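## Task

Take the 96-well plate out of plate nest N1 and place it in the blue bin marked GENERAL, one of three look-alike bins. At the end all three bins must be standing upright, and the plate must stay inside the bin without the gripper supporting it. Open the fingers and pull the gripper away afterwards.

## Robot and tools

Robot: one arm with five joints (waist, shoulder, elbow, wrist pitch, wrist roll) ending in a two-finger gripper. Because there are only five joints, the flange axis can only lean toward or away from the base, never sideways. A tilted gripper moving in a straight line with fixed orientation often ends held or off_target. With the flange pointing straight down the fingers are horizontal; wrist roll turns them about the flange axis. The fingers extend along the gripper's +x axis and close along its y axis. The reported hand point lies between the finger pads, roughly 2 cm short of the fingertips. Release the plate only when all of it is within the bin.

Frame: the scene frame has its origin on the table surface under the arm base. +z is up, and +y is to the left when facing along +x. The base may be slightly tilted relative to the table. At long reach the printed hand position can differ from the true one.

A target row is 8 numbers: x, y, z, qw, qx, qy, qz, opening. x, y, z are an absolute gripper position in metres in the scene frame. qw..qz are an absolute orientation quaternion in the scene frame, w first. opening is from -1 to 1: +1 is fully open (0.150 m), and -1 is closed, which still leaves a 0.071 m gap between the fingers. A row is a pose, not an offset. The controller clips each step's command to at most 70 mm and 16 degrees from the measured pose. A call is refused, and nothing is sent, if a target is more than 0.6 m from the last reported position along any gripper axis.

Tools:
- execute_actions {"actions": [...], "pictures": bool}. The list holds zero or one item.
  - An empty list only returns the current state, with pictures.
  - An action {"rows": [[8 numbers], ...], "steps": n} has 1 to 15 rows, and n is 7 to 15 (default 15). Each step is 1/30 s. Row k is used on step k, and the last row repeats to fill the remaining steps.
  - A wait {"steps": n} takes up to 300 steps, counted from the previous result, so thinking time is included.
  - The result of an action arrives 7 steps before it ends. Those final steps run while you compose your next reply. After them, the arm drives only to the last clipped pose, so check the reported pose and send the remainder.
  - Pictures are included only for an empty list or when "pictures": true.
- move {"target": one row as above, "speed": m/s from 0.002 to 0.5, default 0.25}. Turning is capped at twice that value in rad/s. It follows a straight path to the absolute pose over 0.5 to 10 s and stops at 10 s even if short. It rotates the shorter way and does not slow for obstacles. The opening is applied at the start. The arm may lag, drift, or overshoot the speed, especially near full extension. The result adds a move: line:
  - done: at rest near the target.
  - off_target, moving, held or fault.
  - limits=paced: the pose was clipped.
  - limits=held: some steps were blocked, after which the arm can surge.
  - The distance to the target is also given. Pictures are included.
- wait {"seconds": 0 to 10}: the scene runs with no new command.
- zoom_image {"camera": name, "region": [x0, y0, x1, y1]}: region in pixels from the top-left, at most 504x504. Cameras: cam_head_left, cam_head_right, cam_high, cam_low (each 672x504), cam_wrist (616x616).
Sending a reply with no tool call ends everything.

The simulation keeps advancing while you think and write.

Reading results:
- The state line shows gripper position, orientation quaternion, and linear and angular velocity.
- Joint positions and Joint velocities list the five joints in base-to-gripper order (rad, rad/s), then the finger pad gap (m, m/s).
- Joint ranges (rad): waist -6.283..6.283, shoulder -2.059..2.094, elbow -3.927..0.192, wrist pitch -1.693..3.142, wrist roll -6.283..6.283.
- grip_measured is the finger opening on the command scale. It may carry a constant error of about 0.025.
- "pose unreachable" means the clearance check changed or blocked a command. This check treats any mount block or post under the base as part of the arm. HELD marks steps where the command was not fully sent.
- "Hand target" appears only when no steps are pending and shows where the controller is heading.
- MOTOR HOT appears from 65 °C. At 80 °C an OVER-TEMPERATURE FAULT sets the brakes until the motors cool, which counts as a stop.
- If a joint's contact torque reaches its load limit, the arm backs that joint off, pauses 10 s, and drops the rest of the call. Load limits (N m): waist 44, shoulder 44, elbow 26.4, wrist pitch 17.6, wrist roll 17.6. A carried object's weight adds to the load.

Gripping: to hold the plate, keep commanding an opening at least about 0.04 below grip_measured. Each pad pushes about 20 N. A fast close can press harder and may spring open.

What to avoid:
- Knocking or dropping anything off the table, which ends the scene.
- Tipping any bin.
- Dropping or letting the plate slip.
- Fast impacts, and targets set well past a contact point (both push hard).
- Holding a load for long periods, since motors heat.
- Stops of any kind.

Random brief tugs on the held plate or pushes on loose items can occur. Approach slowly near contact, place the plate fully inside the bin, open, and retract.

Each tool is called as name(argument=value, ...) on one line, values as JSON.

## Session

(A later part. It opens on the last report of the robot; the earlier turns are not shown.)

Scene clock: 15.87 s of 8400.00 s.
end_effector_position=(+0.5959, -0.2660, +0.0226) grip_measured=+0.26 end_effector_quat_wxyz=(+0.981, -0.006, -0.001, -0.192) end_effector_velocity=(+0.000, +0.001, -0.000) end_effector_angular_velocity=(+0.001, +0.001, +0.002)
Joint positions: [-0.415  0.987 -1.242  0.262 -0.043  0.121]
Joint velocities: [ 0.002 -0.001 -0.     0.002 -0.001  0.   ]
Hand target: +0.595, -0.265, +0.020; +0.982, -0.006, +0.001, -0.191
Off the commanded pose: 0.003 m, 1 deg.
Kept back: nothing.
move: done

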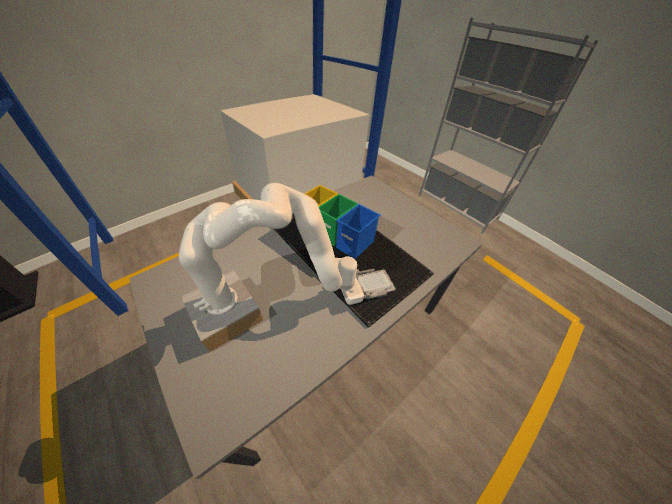

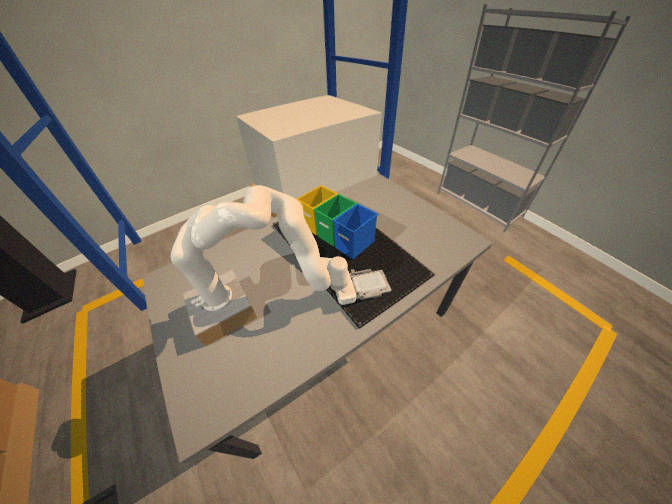

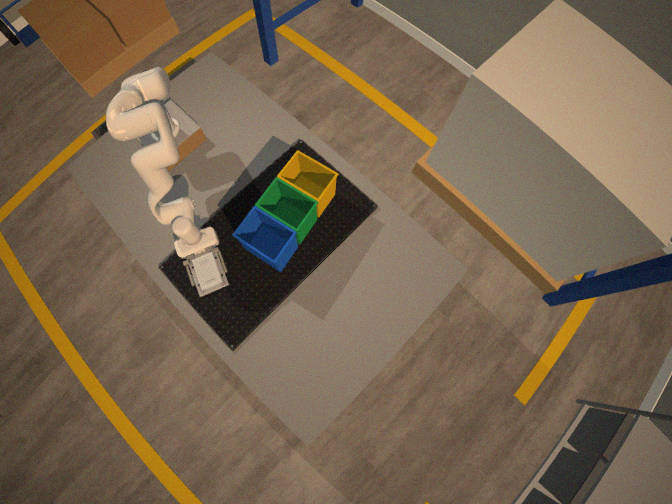

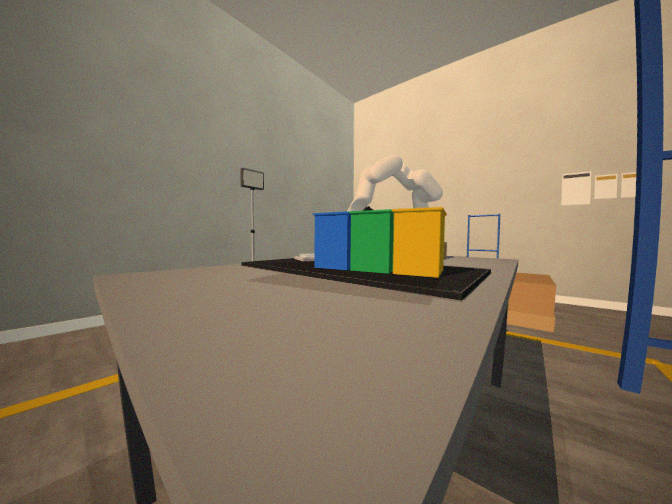

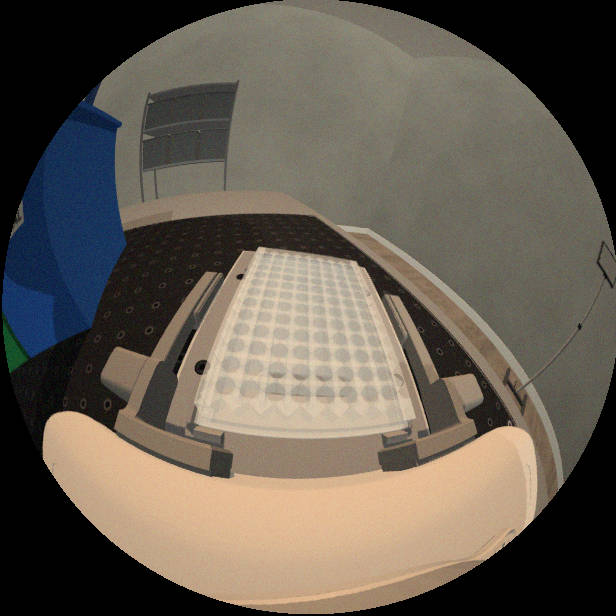

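Gripped the nest. Open and go higher.

move(target=[0.595,-0.266,0.034,0.982,0,0,-0.191,0.5], speed=0.03)

execute_actions(actions=[{"rows":[[0.595,-0.266,0.034,0.982,0,0,-0.191,-0.9]],"steps":15}])

execute_actions(actions=[{"steps":20}], pictures=true)

Scene clock: 16.90 s of 8400.00 s.
end_effector_position=(+0.5950, -0.2657, +0.0336) grip_measured=+0.50 end_effector_quat_wxyz=(+0.982, -0.005, +0.002, -0.191) end_effector_velocity=(-0.001, -0.002, +0.001) end_effector_angular_velocity=(-0.000, -0.000, -0.004)
Joint positions: [-0.416  0.95  -1.219  0.28  -0.046  0.13 ]
Joint velocities: [-0.004 -0.004  0.003  0.     0.     0.   ]
Hand target: +0.595, -0.266, +0.034; +0.982, -0.006, +0.001, -0.191
Off the commanded pose: 0.000 m, 1 deg.
Kept back: nothing.
move: done

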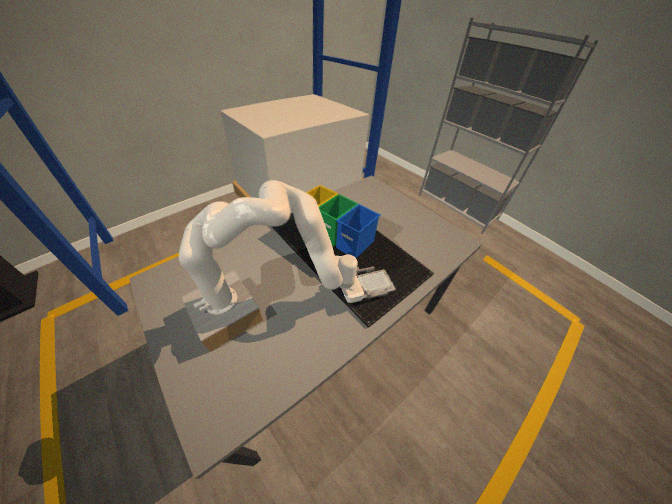

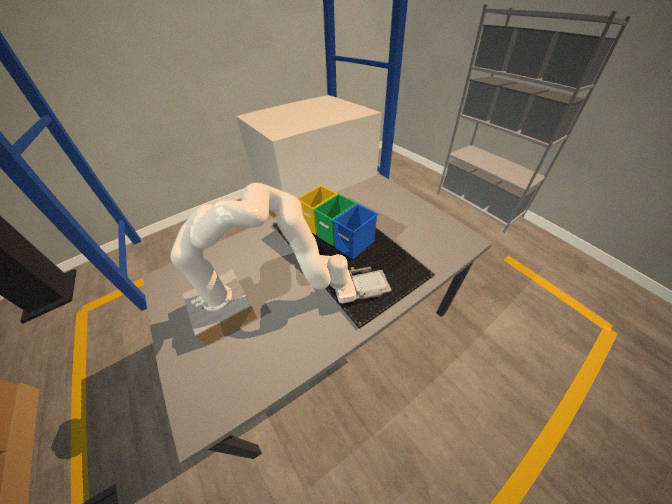

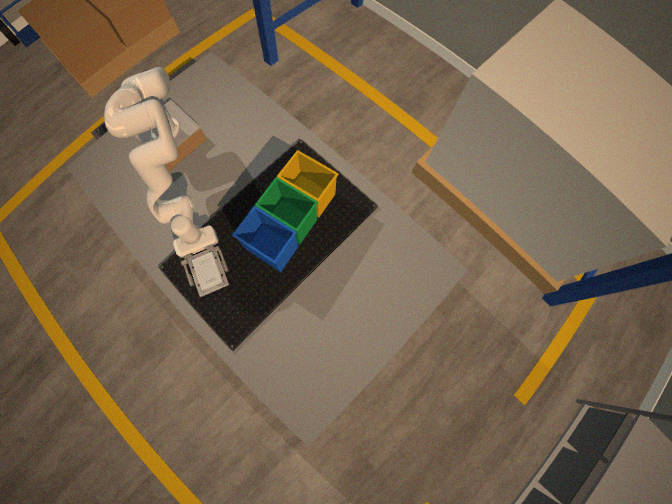

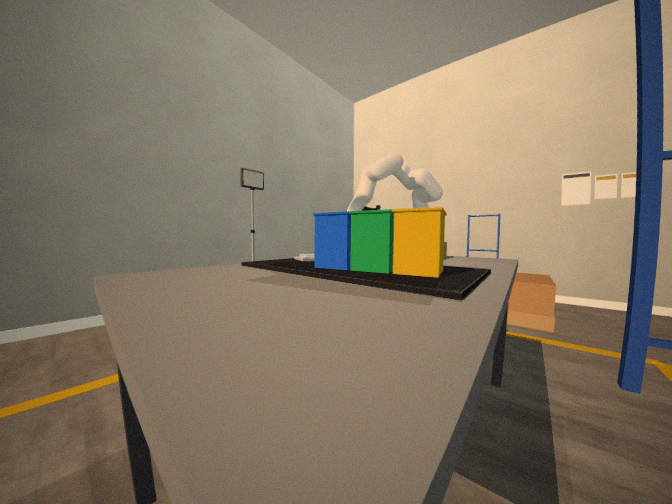

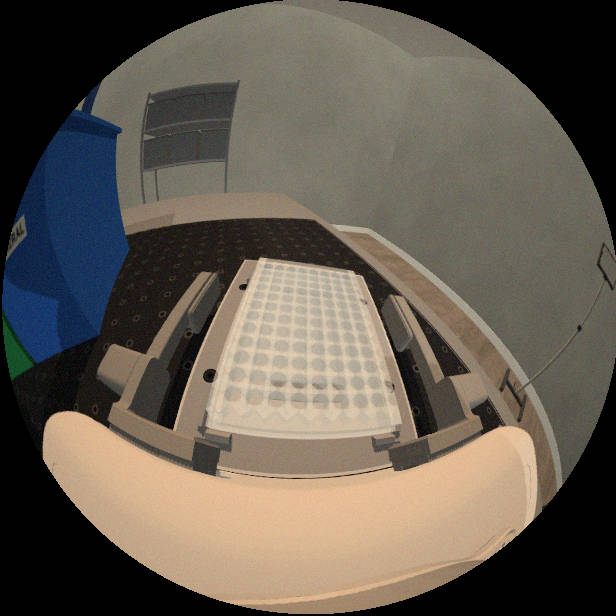

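Scene clock: 17.17 s of 8400.00 s.
end_effector_position=(+0.5948, -0.2664, +0.0338) grip_measured=+0.26 end_effector_quat_wxyz=(+0.982, -0.006, +0.002, -0.191) end_effector_velocity=(+0.000, +0.001, -0.000) end_effector_angular_velocity=(+0.000, +0.001, +0.001)
Joint positions: [-0.417  0.949 -1.219  0.28  -0.045  0.121]
Joint velocities: [ 0.001 -0.001  0.001  0.    -0.     0.   ]
Steps of this call (steps 1 to 8: the first 8 steps of this action). Readings (end_effector_position):
1: (+0.5949, -0.2658, +0.0337)
2: (+0.5949, -0.2659, +0.0337)
4: (+0.5948, -0.2664, +0.0337)
8: the state above

Scene clock: 17.83 s of 8400.00 s.
end_effector_position=(+0.5948, -0.2662, +0.0339) grip_measured=+0.26 end_effector_quat_wxyz=(+0.982, -0.006, +0.001, -0.191) end_effector_velocity=(+0.000, +0.001, -0.000) end_effector_angular_velocity=(+0.000, +0.000, +0.001)
Joint positions: [-0.417  0.949 -1.218  0.28  -0.045  0.121]
Joint velocities: [ 0.001 -0.     0.     0.    -0.     0.   ]
Hand target: +0.595, -0.266, +0.034; +0.982, -0.006, +0.001, -0.191
Off the commanded pose: 0.000 m, 1 deg.
Kept back: nothing.
Steps of this call (steps 1 to 7: the last 7 steps of your previous action; steps 8 to 20: nothing new was sent). Readings (end_effector_position):
1: (+0.5948, -0.2664, +0.0338)
2: (+0.5948, -0.2664, +0.0338)
4: (+0.5948, -0.2663, +0.0338)
8: (+0.5948, -0.2663, +0.0338)
20: the state above

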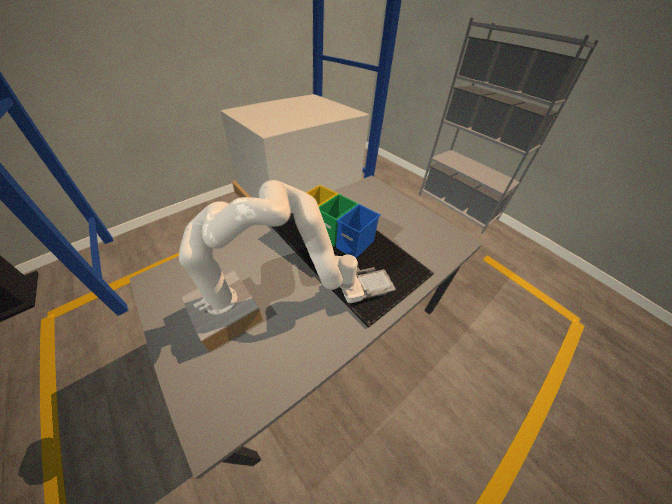

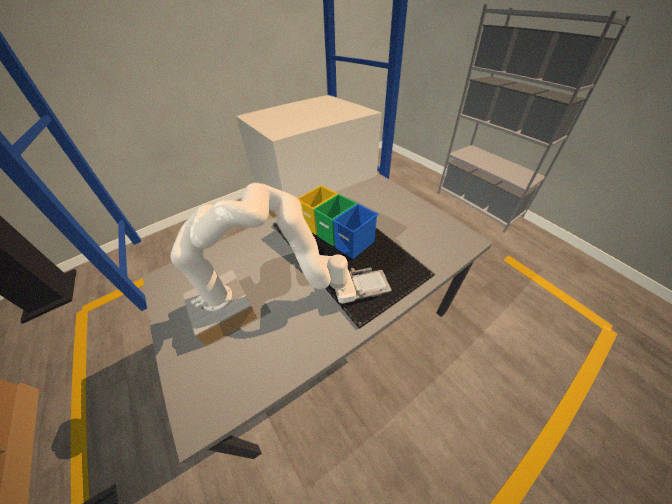

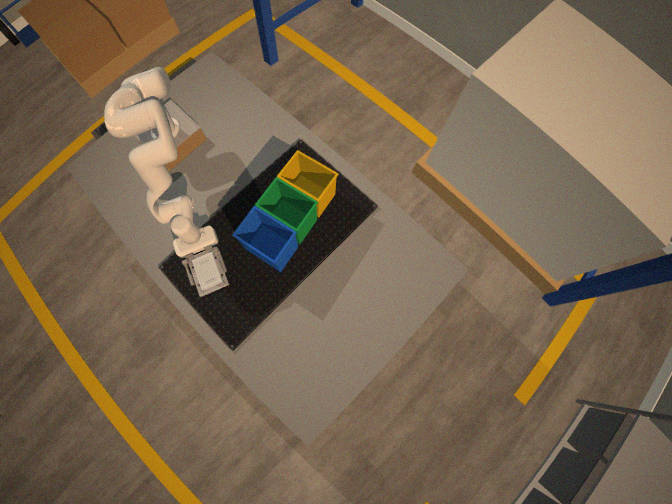

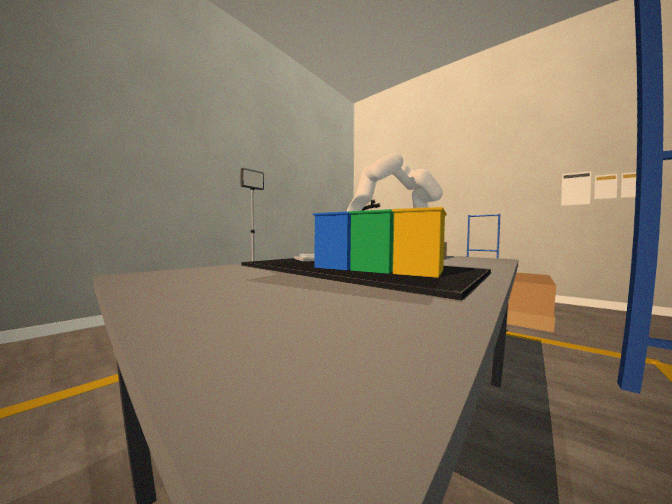

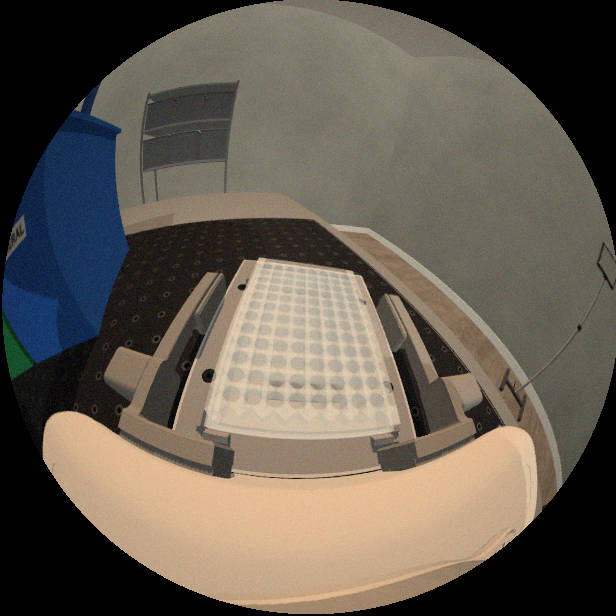

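move(target=[0.595,-0.266,0.09,0.982,0,0,-0.191,-0.9], speed=0.05)

Scene clock: 19.53 s of 8400.00 s.
end_effector_position=(+0.5949, -0.2660, +0.0897) grip_measured=-0.71 end_effector_quat_wxyz=(+0.982, -0.005, +0.002, -0.191) end_effector_velocity=(-0.002, -0.000, -0.001) end_effector_angular_velocity=(+0.002, +0.005, -0.002)
Joint positions: [-0.418  0.784 -1.133  0.361 -0.047  0.082]
Joint velocities: [-0.002 -0.002  0.004  0.004  0.    -0.   ]
Hand target: +0.595, -0.266, +0.090; +0.982, -0.006, +0.001, -0.191
Off the commanded pose: 0.000 m, 1 deg.
Kept back: nothing.
move: done

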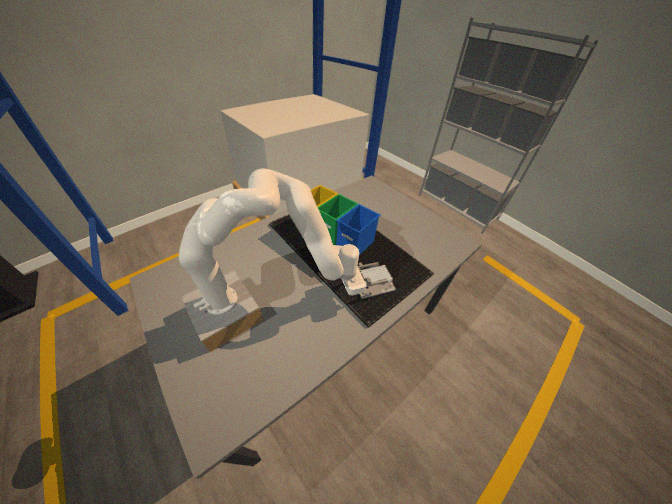

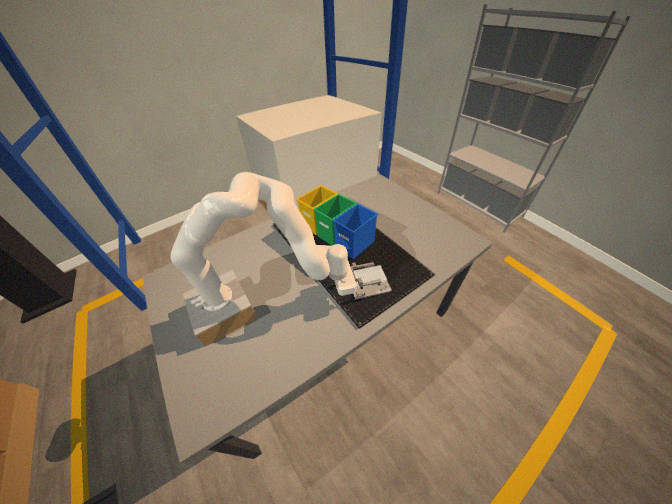

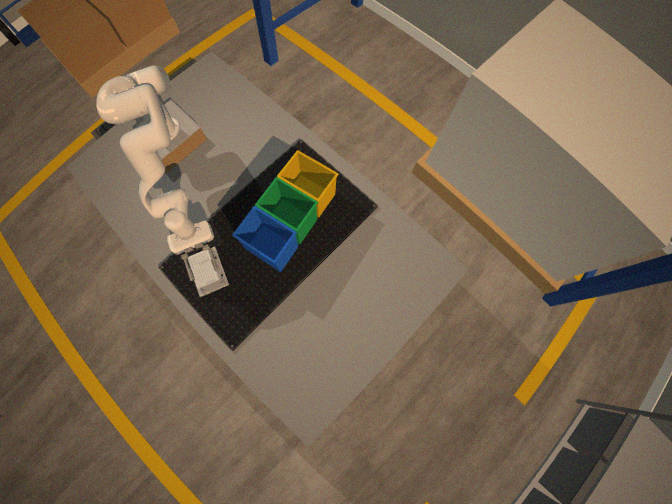

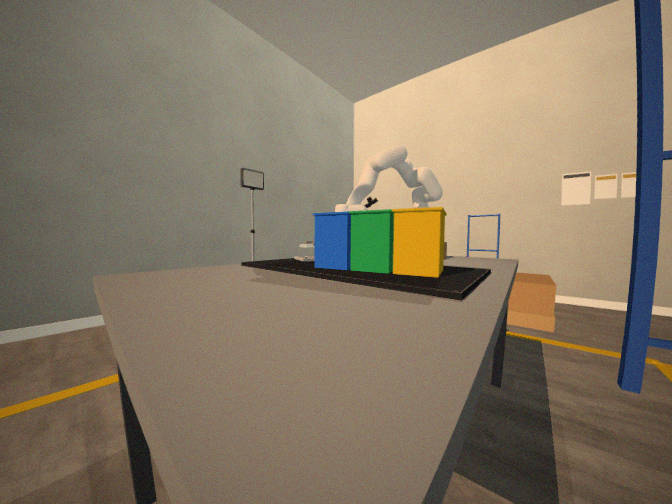

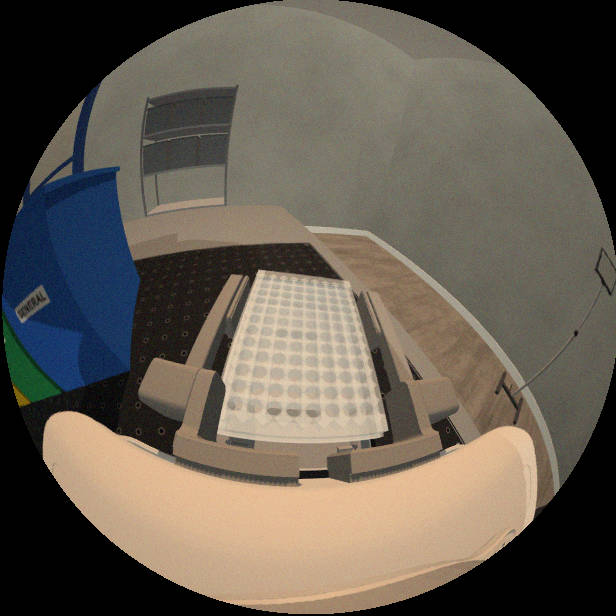

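move(target=[0.5,-0.2,0.28,0.982,0,0,-0.191,-0.9], speed=0.15)

move(target=[0.55,0.02,0.28,1,0,0,0.018,-0.9], speed=0.15)

Scene clock: 22.43 s of 8400.00 s.
end_effector_position=(+0.4999, -0.2002, +0.2802) grip_measured=-0.71 end_effector_quat_wxyz=(+0.982, -0.006, +0.001, -0.191) end_effector_velocity=(+0.001, -0.001, +0.001) end_effector_angular_velocity=(-0.001, -0.003, -0.001)
Joint positions: [-0.372 -0.02  -0.633  0.663 -0.001  0.082]
Joint velocities: [-0.     0.    -0.002 -0.001  0.     0.   ]
Hand target: +0.500, -0.200, +0.280; +0.982, -0.006, +0.001, -0.191
Off the commanded pose: 0.000 m, 1 deg.
Kept back: nothing.
move: done

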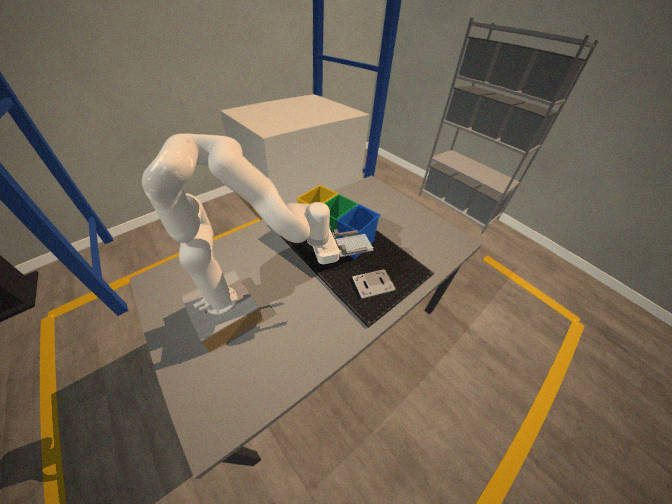

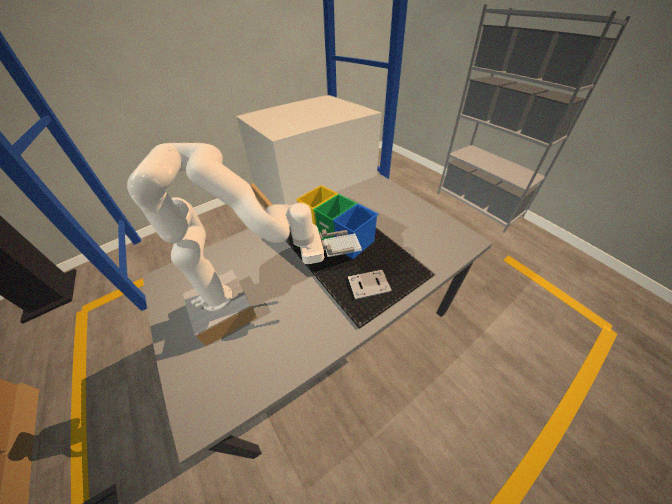

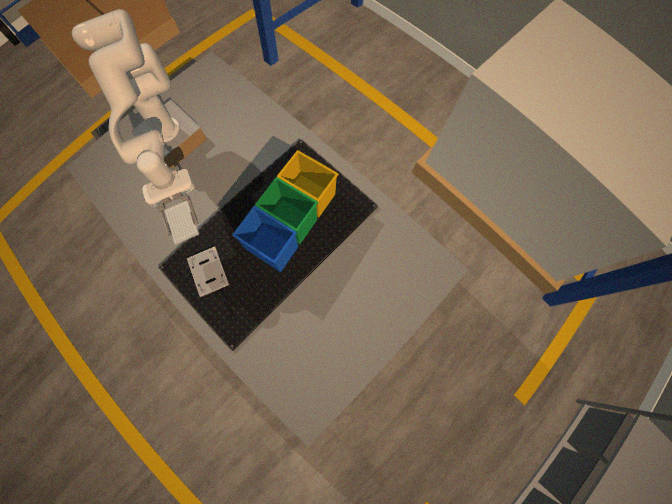

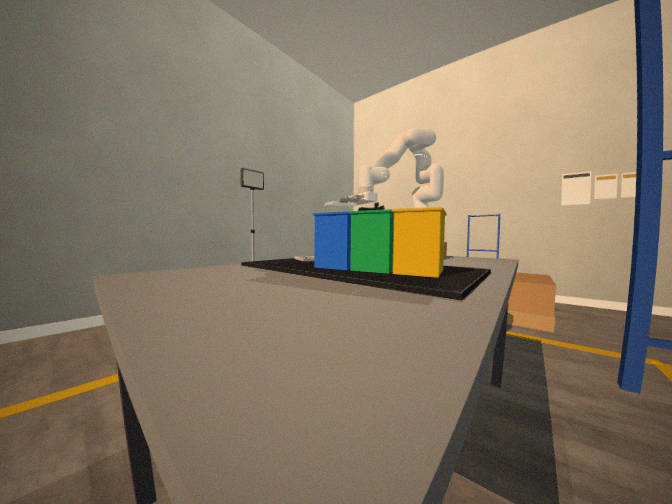

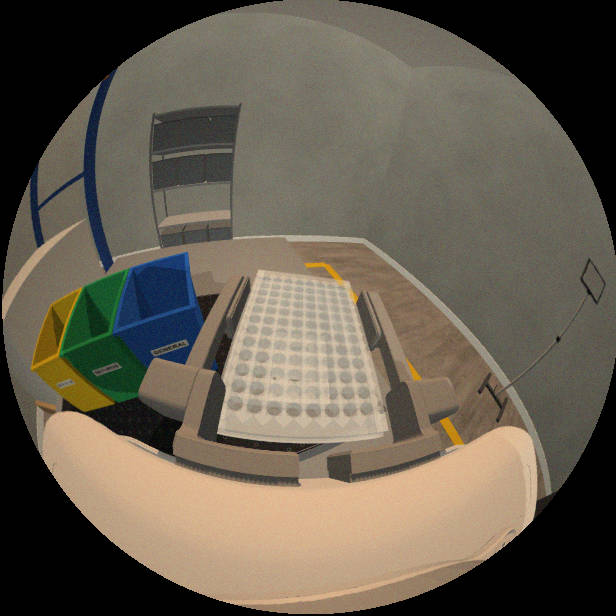

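Scene clock: 24.37 s of 8400.00 s.
end_effector_position=(+0.5494, +0.0201, +0.2800) grip_measured=-0.71 end_effector_quat_wxyz=(+1.000, -0.008, -0.000, +0.018) end_effector_velocity=(+0.001, +0.002, +0.000) end_effector_angular_velocity=(+0.000, -0.001, +0.004)
Joint positions: [ 0.043  0.006 -0.668  0.667 -0.005  0.082]
Joint velocities: [ 0.004  0.002 -0.003 -0.     0.     0.   ]
Hand target: +0.550, +0.020, +0.280; +1.000, -0.008, -0.000, +0.018
Off the commanded pose: 0.001 m, 1 deg.
Kept back: nothing.
move: done

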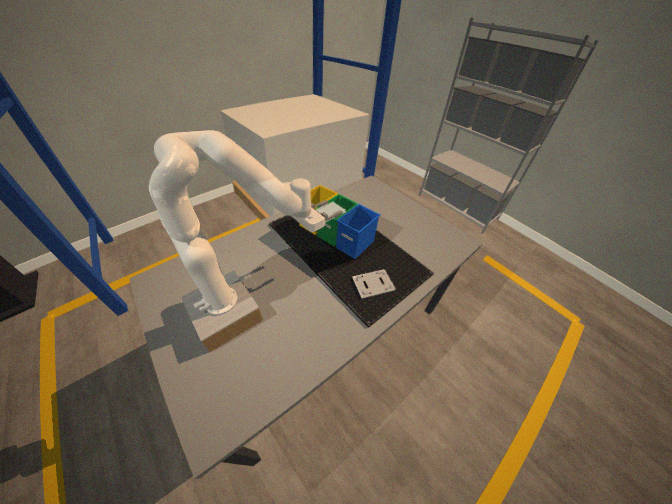

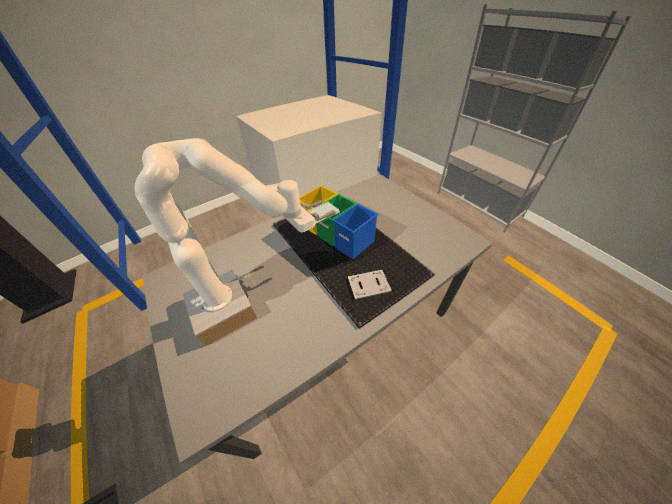

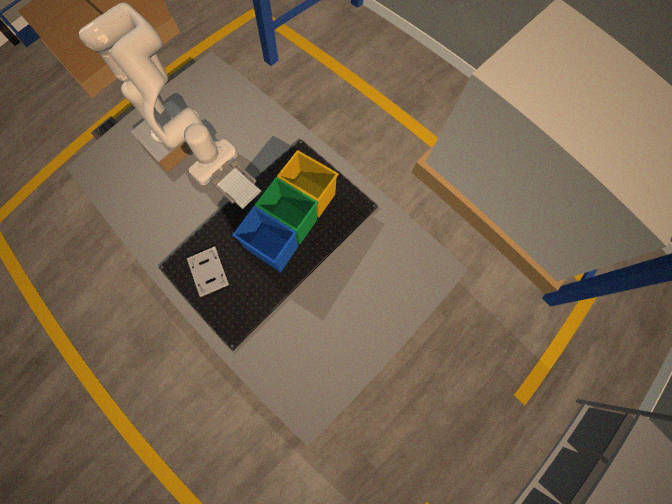

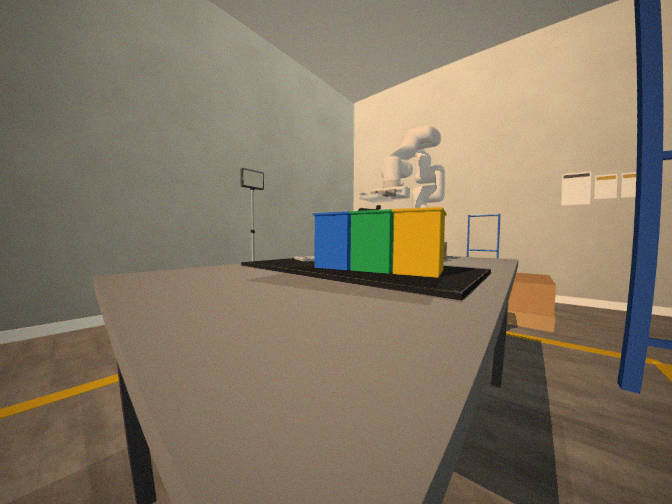

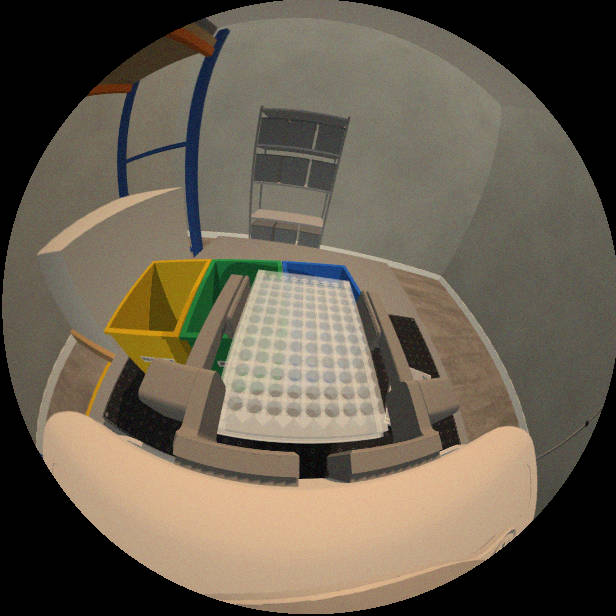

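move(target=[0.64,-0.09,0.28,0.9976,0,0,-0.07,-0.9], speed=0.1)

Scene clock: 26.57 s of 8400.00 s.
end_effector_position=(+0.6400, -0.0898, +0.2799) grip_measured=-0.71 end_effector_quat_wxyz=(+0.998, -0.007, +0.000, -0.070) end_effector_velocity=(+0.001, -0.003, +0.000) end_effector_angular_velocity=(+0.000, +0.000, -0.005)
Joint positions: [-0.131  0.293 -1.046  0.76  -0.005  0.082]
Joint velocities: [-0.004  0.003 -0.006  0.002  0.     0.   ]
Hand target: +0.640, -0.090, +0.280; +0.998, -0.007, +0.001, -0.070
Off the commanded pose: 0.000 m, 1 deg.
Kept back: nothing.
move: done

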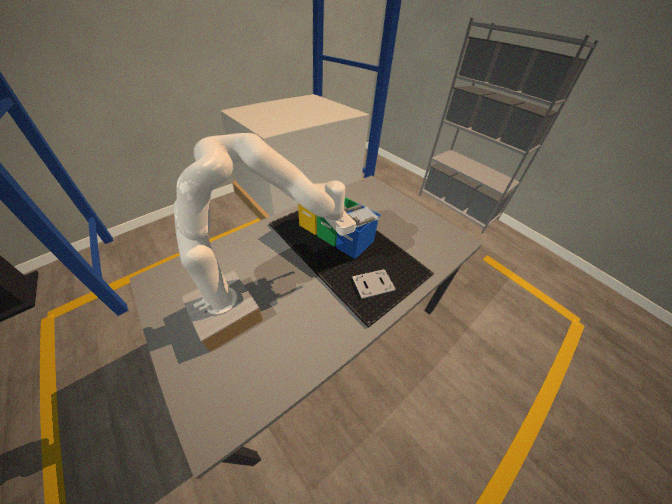

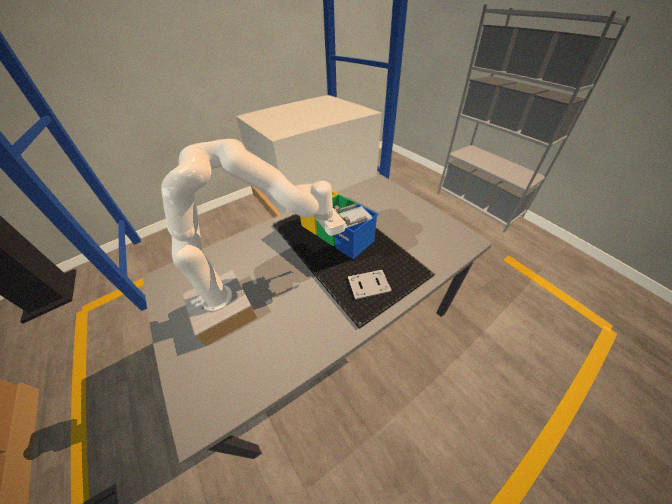

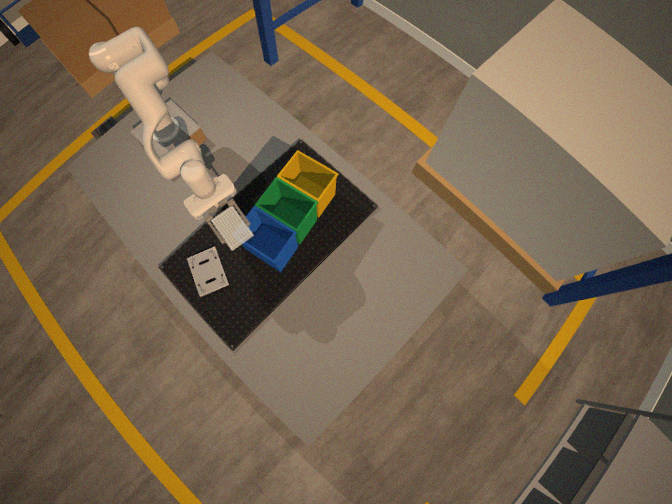

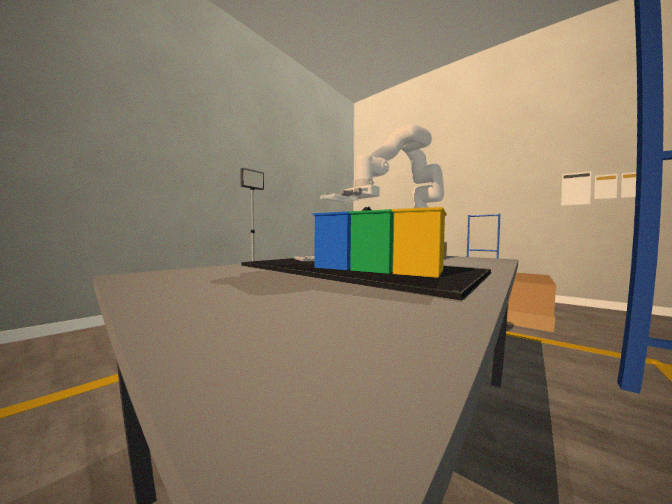

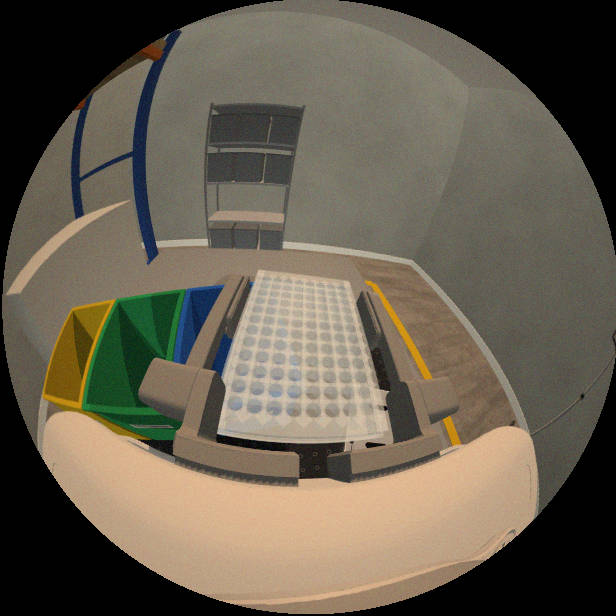

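move(target=[0.68,-0.085,0.33,0.817,0.04,0.572,-0.057,-0.9], speed=0.08)

Scene clock: 34.93 s of 8400.00 s.
end_effector_position=(+0.6785, -0.0847, +0.3294) grip_measured=-0.71 end_effector_quat_wxyz=(+0.942, +0.016, +0.330, -0.060) end_effector_velocity=(+0.000, +0.000, -0.000) end_effector_angular_velocity=(+0.000, -0.001, +0.001)
Joint positions: [-0.118  1.023 -2.701  2.358 -0.009  0.082]
Joint velocities: [ 0.    -0.     0.001 -0.002 -0.001  0.   ]
Hand target: +0.679, -0.085, +0.329; +0.942, +0.016, +0.330, -0.060
Off the commanded pose: 0.002 m, 31 deg; orientation clipped at the last step of the last action.
elbow stopped short: the move would have taken joint 3 (elbow) straighter than the controller allows; a more bent joint 3 avoids this.
Kept back: nothing.
move: off_target; limits=paced

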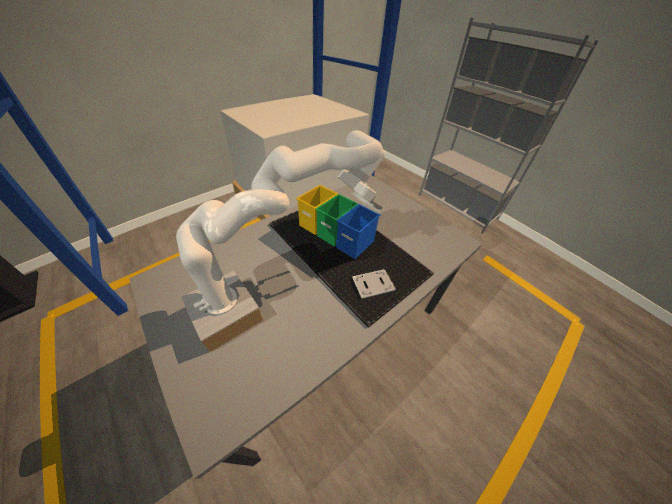

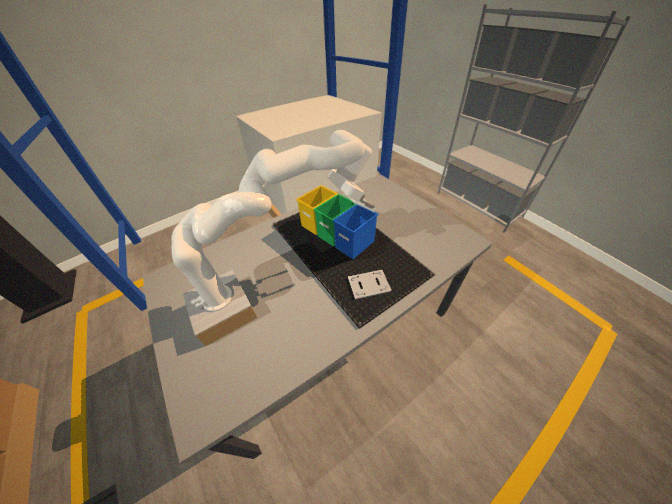

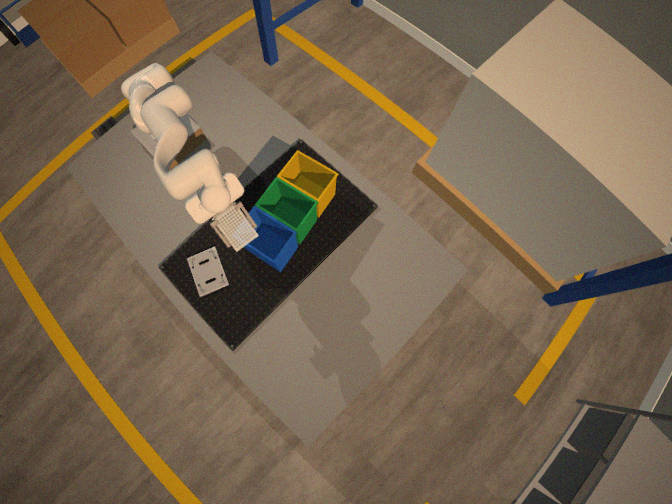

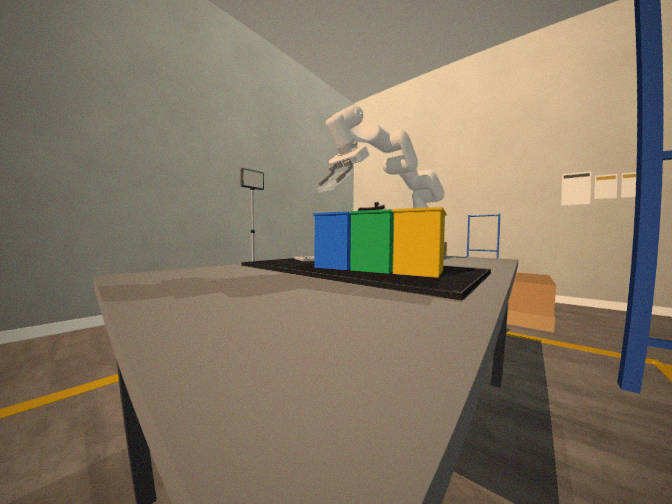

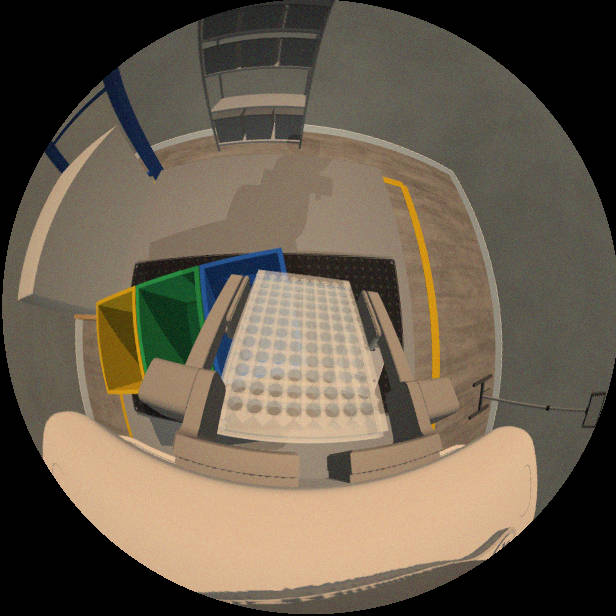

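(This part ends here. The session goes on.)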